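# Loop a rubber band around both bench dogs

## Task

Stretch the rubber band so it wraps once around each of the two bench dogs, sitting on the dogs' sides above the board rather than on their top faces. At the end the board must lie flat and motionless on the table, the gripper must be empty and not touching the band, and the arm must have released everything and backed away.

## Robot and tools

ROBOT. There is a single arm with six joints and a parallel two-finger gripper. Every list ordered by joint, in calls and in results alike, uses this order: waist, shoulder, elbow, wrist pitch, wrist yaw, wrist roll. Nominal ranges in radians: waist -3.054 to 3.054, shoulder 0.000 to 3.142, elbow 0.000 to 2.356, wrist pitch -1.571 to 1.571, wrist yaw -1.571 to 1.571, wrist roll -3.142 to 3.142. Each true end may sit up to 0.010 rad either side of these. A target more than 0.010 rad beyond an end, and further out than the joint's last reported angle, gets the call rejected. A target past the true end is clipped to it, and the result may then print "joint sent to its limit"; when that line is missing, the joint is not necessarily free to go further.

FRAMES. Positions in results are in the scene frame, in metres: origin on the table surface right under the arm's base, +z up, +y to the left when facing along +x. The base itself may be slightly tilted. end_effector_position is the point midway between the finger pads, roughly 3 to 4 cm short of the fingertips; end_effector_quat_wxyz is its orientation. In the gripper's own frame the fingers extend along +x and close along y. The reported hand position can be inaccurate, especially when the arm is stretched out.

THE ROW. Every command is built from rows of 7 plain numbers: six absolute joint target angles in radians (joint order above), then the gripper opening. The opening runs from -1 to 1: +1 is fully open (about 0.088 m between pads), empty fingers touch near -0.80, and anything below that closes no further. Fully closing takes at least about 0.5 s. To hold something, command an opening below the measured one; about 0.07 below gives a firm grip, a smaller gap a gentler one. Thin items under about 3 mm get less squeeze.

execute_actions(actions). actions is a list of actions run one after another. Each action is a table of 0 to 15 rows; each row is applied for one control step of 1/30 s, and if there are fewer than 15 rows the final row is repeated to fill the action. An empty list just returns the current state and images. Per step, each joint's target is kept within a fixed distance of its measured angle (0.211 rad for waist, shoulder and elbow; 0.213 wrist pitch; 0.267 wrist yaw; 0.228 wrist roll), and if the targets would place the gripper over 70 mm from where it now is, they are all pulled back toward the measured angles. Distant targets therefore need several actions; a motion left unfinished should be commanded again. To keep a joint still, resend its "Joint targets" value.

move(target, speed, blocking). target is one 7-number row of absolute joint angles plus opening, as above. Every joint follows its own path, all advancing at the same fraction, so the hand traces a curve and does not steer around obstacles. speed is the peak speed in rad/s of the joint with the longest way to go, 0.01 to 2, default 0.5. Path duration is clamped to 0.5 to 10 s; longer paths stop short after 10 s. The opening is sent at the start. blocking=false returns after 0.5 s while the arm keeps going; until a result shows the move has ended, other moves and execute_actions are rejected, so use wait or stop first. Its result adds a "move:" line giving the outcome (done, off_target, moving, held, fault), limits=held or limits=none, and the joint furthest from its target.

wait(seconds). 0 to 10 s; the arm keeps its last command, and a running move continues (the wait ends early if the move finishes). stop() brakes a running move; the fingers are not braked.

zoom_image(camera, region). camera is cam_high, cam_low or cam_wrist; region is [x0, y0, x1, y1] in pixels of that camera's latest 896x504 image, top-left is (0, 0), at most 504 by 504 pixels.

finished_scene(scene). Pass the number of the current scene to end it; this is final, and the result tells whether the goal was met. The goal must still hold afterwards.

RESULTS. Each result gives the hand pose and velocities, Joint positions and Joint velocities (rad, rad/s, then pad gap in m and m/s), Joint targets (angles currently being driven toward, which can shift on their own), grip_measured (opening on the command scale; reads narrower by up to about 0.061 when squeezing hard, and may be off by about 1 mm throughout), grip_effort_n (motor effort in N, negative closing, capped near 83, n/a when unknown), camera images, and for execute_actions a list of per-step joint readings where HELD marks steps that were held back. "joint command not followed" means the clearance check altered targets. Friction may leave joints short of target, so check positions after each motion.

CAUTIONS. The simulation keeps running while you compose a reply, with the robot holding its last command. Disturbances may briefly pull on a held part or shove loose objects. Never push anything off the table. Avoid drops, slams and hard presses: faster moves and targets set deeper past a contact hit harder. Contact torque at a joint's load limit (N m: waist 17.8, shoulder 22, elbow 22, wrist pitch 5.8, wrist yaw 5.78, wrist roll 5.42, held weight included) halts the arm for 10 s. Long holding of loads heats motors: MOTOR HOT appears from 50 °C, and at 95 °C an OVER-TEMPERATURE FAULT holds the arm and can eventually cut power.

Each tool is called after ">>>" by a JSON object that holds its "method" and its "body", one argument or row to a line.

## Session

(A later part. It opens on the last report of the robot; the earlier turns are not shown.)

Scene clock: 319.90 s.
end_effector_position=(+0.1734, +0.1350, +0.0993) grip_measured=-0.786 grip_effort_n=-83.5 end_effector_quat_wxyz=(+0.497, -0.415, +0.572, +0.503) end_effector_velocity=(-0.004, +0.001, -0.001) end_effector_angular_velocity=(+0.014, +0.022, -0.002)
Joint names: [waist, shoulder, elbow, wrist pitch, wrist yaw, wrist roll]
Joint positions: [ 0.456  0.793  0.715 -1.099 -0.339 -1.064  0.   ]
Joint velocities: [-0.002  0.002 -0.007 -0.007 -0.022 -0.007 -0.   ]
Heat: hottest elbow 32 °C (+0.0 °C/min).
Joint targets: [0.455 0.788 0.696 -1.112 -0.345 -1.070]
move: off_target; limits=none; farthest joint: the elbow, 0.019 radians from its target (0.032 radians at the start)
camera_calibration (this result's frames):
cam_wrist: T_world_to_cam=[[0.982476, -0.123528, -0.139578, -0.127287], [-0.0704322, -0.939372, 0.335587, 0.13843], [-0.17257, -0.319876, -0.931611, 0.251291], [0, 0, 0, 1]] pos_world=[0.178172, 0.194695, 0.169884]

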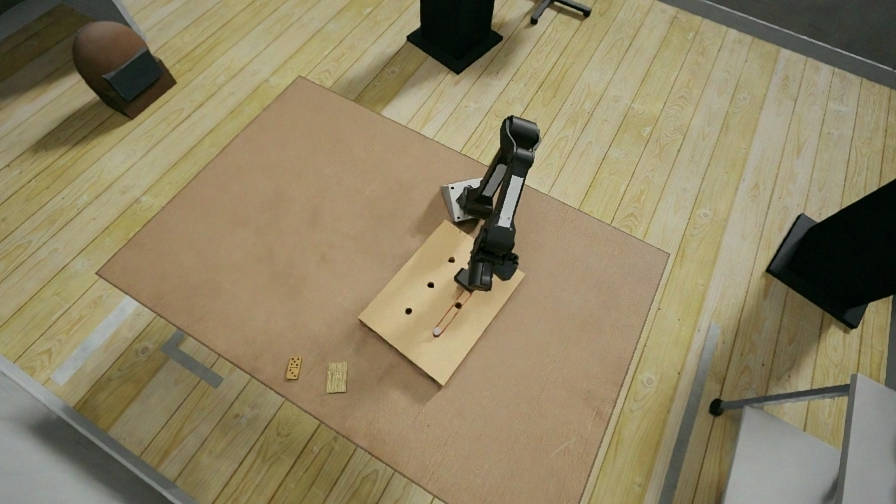

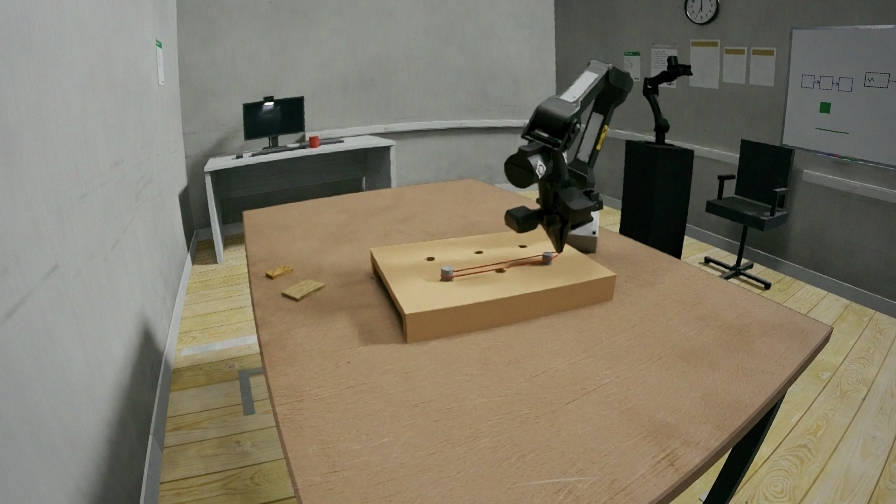

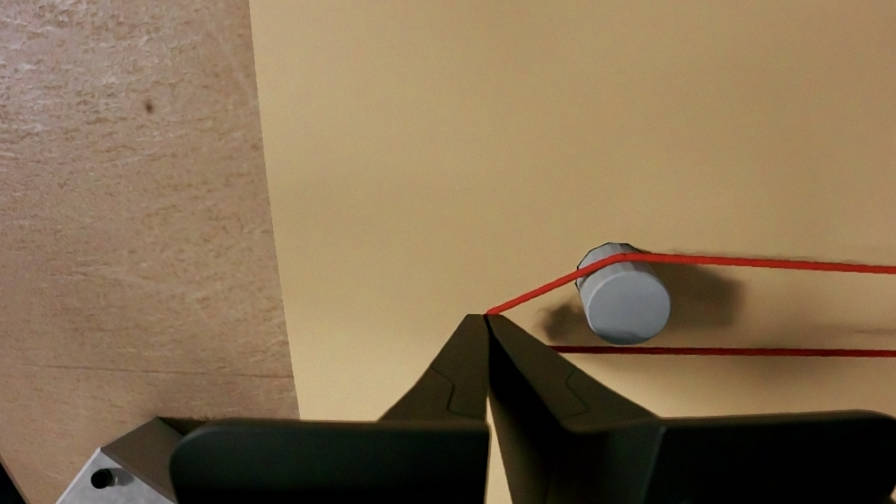

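>>> {"method": "move", "body": {
  "target": [0.734,0.682,0.638,-0.965,-0.112,-0.785,-1],
  "speed": 0.15
}}

>>> {"method": "zoom_image", "body": {
  "camera": "cam_low",
  "region": [420, 200, 620, 310]
}}

Scene clock: 327.80 s.
end_effector_position=(+0.1742, +0.1494, +0.0943) grip_measured=-0.786 grip_effort_n=-83.5 end_effector_quat_wxyz=(+0.533, -0.462, +0.539, +0.460) end_effector_velocity=(-0.000, +0.002, -0.000) end_effector_angular_velocity=(+0.011, -0.001, +0.010)
Joint names: [waist, shoulder, elbow, wrist pitch, wrist yaw, wrist roll]
Joint positions: [ 0.727  0.687  0.655 -0.962 -0.106 -0.791  0.   ]
Joint velocities: [ 0.002 -0.002 -0.002  0.007 -0.007 -0.007 -0.   ]
Heat: hottest elbow 31 °C (-2.0 °C/min).
Joint targets: [0.734 0.682 0.638 -0.965 -0.112 -0.785]
move: off_target; limits=none; farthest joint: the elbow, 0.017 radians from its target (0.077 radians at the start)
camera_calibration (this result's frames):
cam_wrist: T_world_to_cam=[[0.992218, -0.122757, 0.0208245, -0.143867], [-0.122205, -0.928097, 0.351713, 0.159518], [-0.023848, -0.351521, -0.935876, 0.230574], [0, 0, 0, 1]] pos_world=[0.16774, 0.211439, 0.16268]

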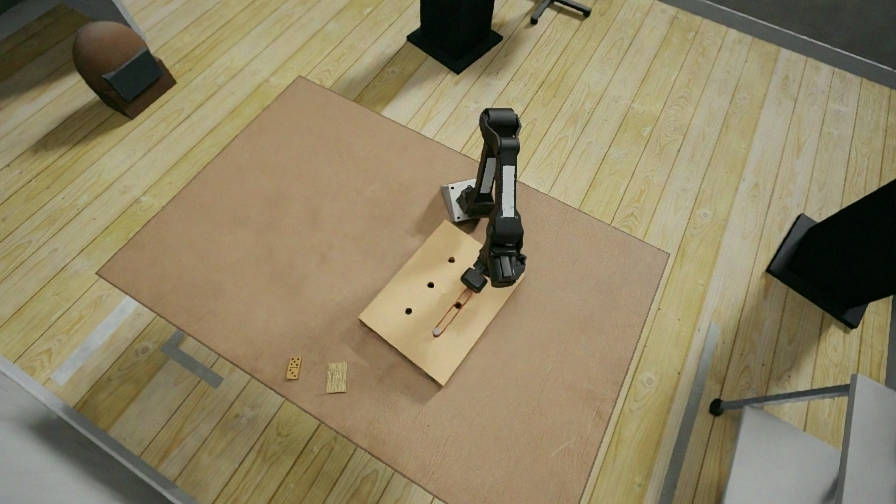

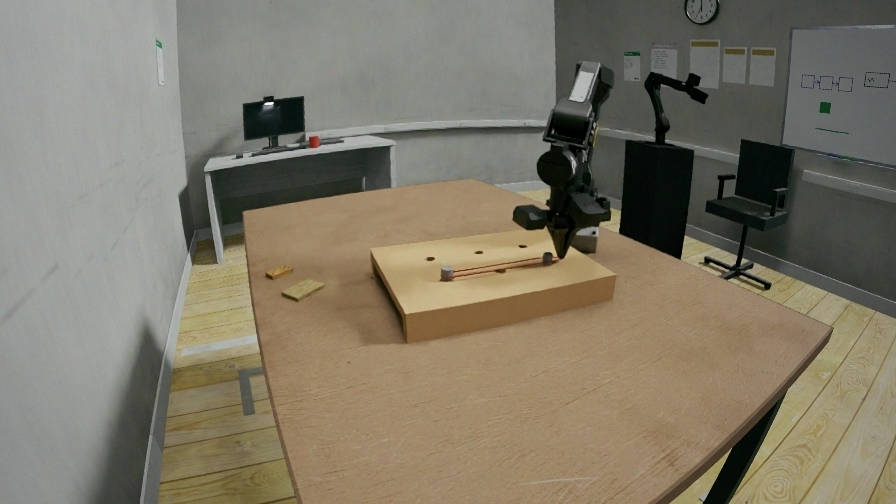

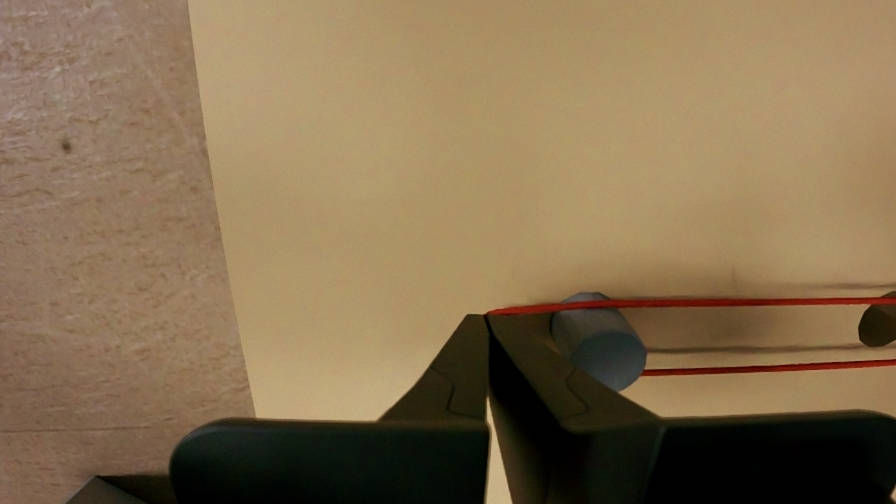

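Region (420, 200, 620, 310) of cam_low's 896x504 image, scaled by 2.520, with more detail than that image has; it fills the top 277 rows of this view, and the rest is white.

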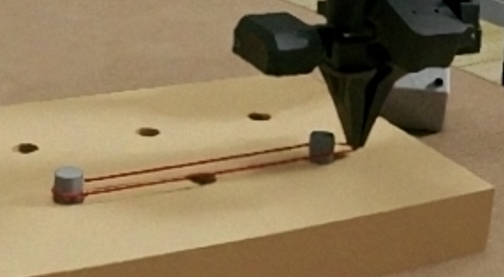

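Open slightly.

>>> {"method": "execute_actions", "body": {
  "actions": [
    [[0.734,0.682,0.638,-0.965,-0.112,-0.785,-0.66]]
  ]
}}

>>> {"method": "zoom_image", "body": {
  "camera": "cam_low",
  "region": [500, 220, 600, 280]
}}

Scene clock: 330.27 s.
end_effector_position=(+0.1721, +0.1492, +0.0931) grip_measured=-0.666 grip_effort_n=14.2 end_effector_quat_wxyz=(+0.530, -0.461, +0.540, +0.463) end_effector_velocity=(+0.001, +0.001, +0.001) end_effector_angular_velocity=(+0.012, -0.006, +0.007)
Joint names: [waist, shoulder, elbow, wrist pitch, wrist yaw, wrist roll]
Joint positions: [ 0.731  0.687  0.65  -0.963 -0.109 -0.79   0.006]
Joint velocities: [-0.002 -0.007 -0.002  0.007 -0.007 -0.007  0.002]
Heat: hottest elbow 32 °C (-1.0 °C/min).
Joint targets: [0.734 0.682 0.638 -0.965 -0.112 -0.785]
Step readings (joint positions):
0: [0.727 0.687 0.655 -0.961 -0.106 -0.791]
1: [0.727 0.687 0.655 -0.961 -0.106 -0.791]
2: [0.727 0.687 0.655 -0.961 -0.106 -0.791]
4: [0.727 0.687 0.655 -0.961 -0.106 -0.791]
8: [0.731 0.687 0.650 -0.963 -0.109 -0.790]
15: Joint positions above
camera_calibration (this result's frames):
cam_wrist: T_world_to_cam=[[0.992686, -0.120017, 0.0130865, -0.141607], [-0.116905, -0.928521, 0.352393, 0.158588], [-0.0301421, -0.351346, -0.93576, 0.230385], [0, 0, 0, 1]] pos_world=[0.166055, 0.211201, 0.161553]

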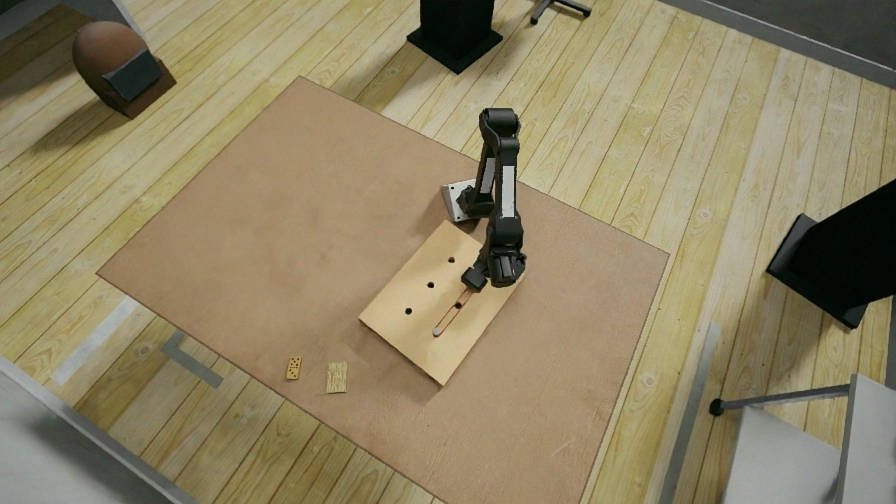

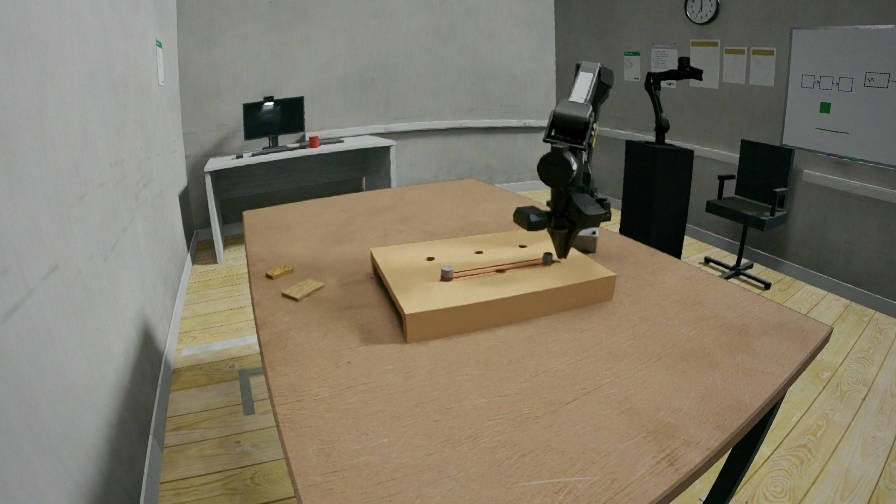

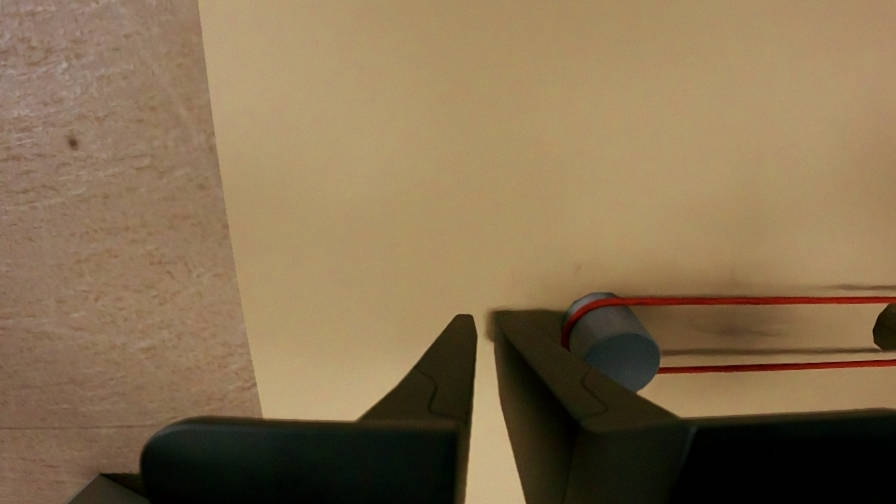

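Region (500, 220, 600, 280) of cam_low's 896x504 image, scaled by 5.040, with more detail than that image has; it fills the top 302 rows of this view, and the rest is white.

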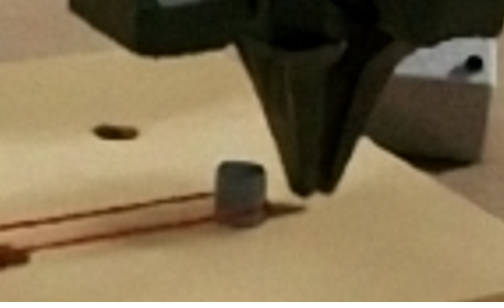

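>>> {"method": "move", "body": {
  "target": [0.734,0.55,0.85,-1.2,-0.112,-0.785,-0.66],
  "speed": 0.3
}}

>>> {"method": "zoom_image", "body": {
  "camera": "cam_low",
  "region": [420, 200, 620, 310]
}}

Scene clock: 335.23 s.
end_effector_position=(+0.1719, +0.1581, +0.1604) grip_measured=-0.662 grip_effort_n=14.2 end_effector_quat_wxyz=(+0.559, -0.466, +0.506, +0.462) end_effector_velocity=(-0.001, +0.000, +0.002) end_effector_angular_velocity=(+0.006, +0.001, +0.006)
Joint names: [waist, shoulder, elbow, wrist pitch, wrist yaw, wrist roll]
Joint positions: [ 0.731  0.557  0.843 -1.196 -0.109 -0.79   0.007]
Joint velocities: [-0.002 -0.007  0.002 -0.007 -0.007 -0.007 -0.   ]
Heat: hottest elbow 32 °C (+0.0 °C/min).
Joint targets: [0.734 0.550 0.850 -1.200 -0.112 -0.785]
move: done; limits=none; farthest joint: the shoulder, 0.007 radians from its target (0.137 radians at the start)
camera_calibration (this result's frames):
cam_wrist: T_world_to_cam=[[0.990519, -0.11281, 0.0783984, -0.152463], [-0.131082, -0.946888, 0.293633, 0.157895], [0.0411097, -0.301125, -0.952698, 0.279047], [0, 0, 0, 1]] pos_world=[0.160243, 0.216338, 0.231437]

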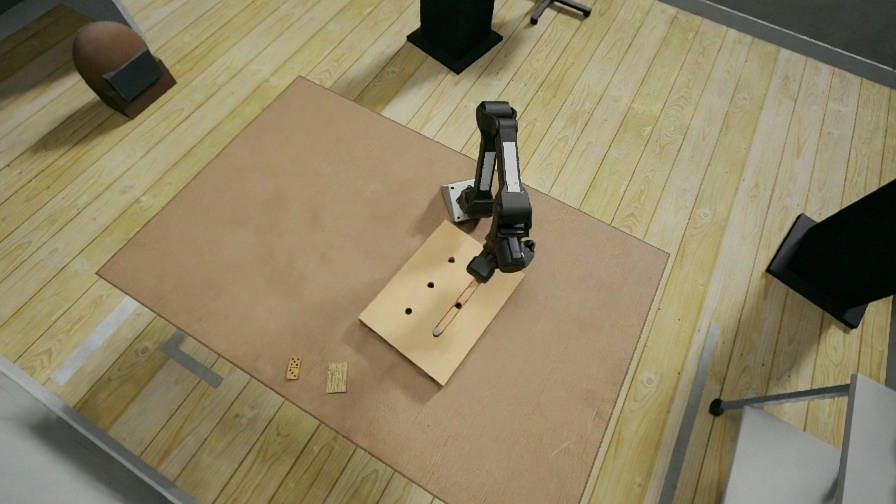

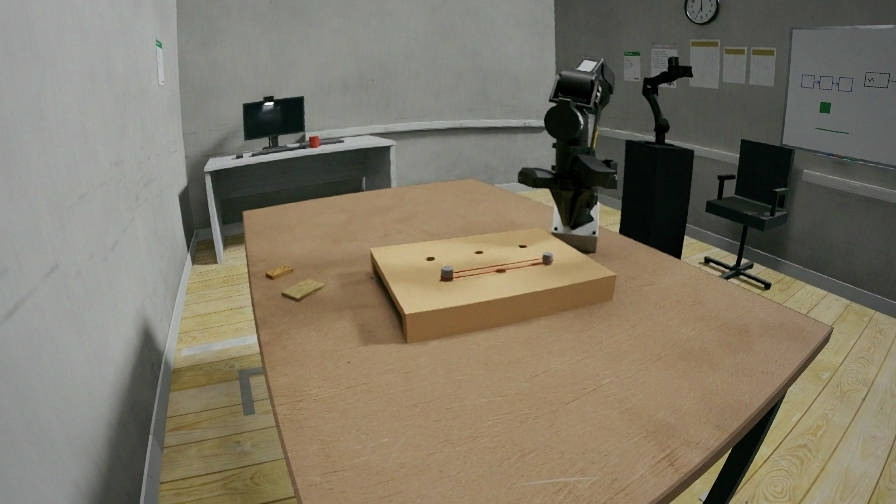

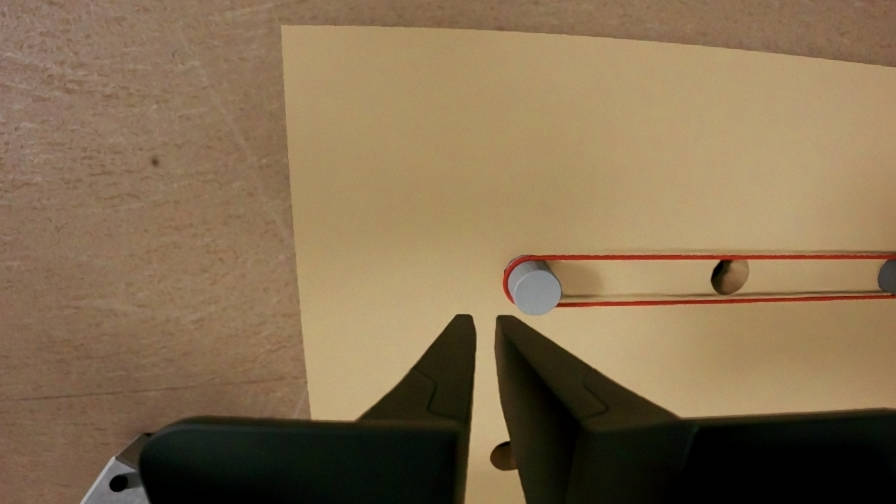

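Region (420, 200, 620, 310) of cam_low's 896x504 image, scaled by 2.520, with more detail than that image has; it fills the top 277 rows of this view, and the rest is white.

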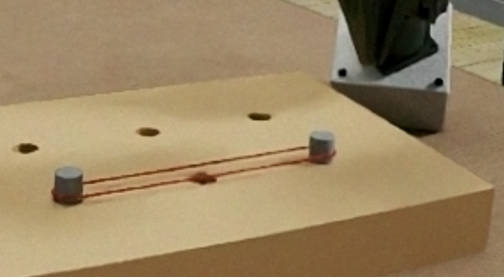

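>>> {"method": "move", "body": {
  "target": [0.734,0.5,1.15,-1.3,-0.112,-0.785,0],
  "speed": 0.6
}}

>>> {"method": "finished_scene", "body": {
  "scene": 1
}}

Scene clock: 339.93 s.
end_effector_position=(+0.1906, +0.1843, +0.2527) grip_measured=-0.002 grip_effort_n=14.2 end_effector_quat_wxyz=(+0.635, -0.474, +0.405, +0.457) end_effector_velocity=(-0.002, -0.001, +0.002) end_effector_angular_velocity=(+0.002, -0.002, +0.003)
Joint names: [waist, shoulder, elbow, wrist pitch, wrist yaw, wrist roll]
Joint positions: [ 0.731  0.504  1.143 -1.296 -0.109 -0.79   0.039]
Joint velocities: [-0.007 -0.007  0.002 -0.007 -0.007 -0.007 -0.   ]
Heat: hottest elbow 32 °C (+0.0 °C/min).
Joint targets: [0.734 0.500 1.150 -1.300 -0.112 -0.785]
move: done; limits=none; farthest joint: the elbow, 0.007 radians from its target (0.307 radians at the start)
camera_calibration (this result's frames):
cam_wrist: T_world_to_cam=[[0.959089, -0.11146, 0.26024, -0.215492], [-0.146791, -0.981803, 0.120482, 0.211271], [0.242076, -0.153754, -0.957998, 0.309994], [0, 0, 0, 1]] pos_world=[0.162647, 0.231071, 0.327598]

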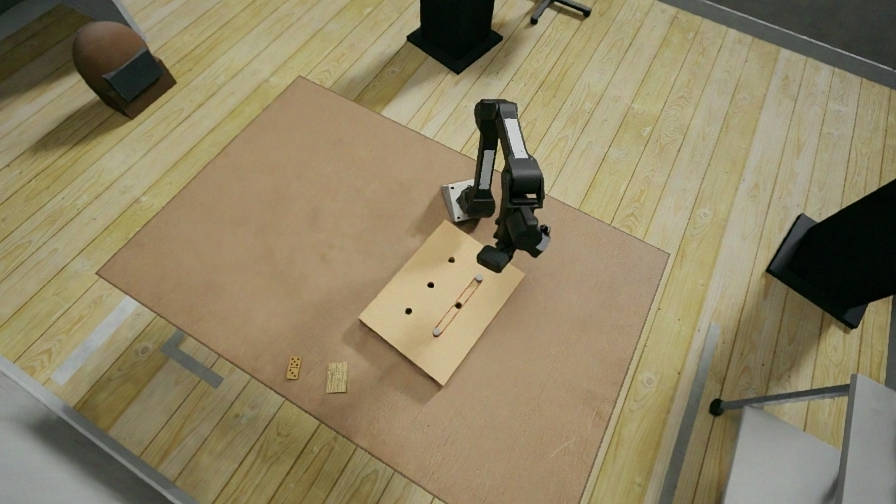

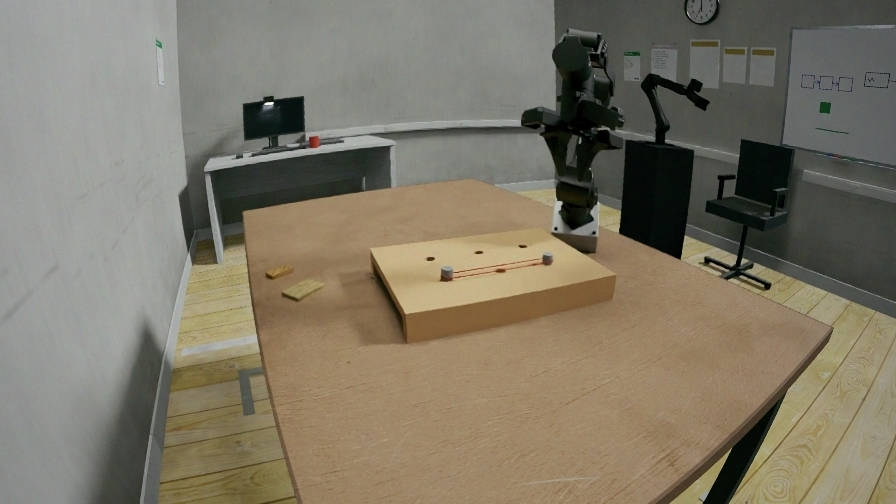

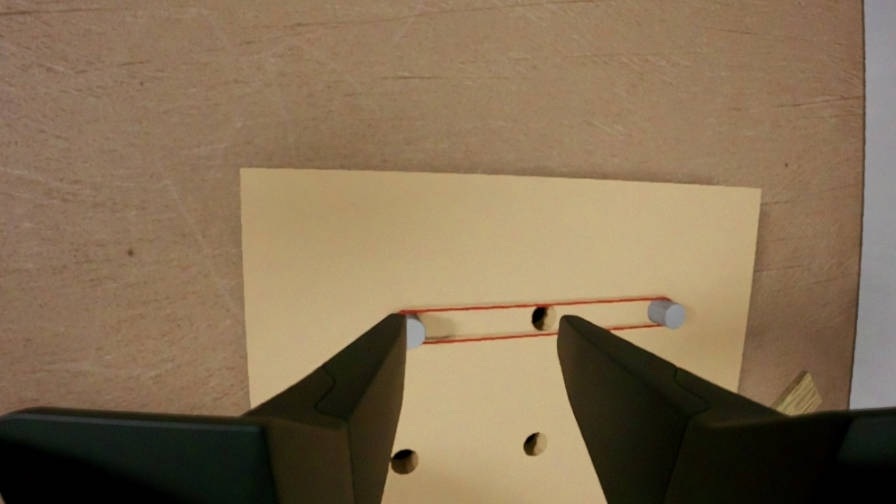

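The scene is finished: the task was done.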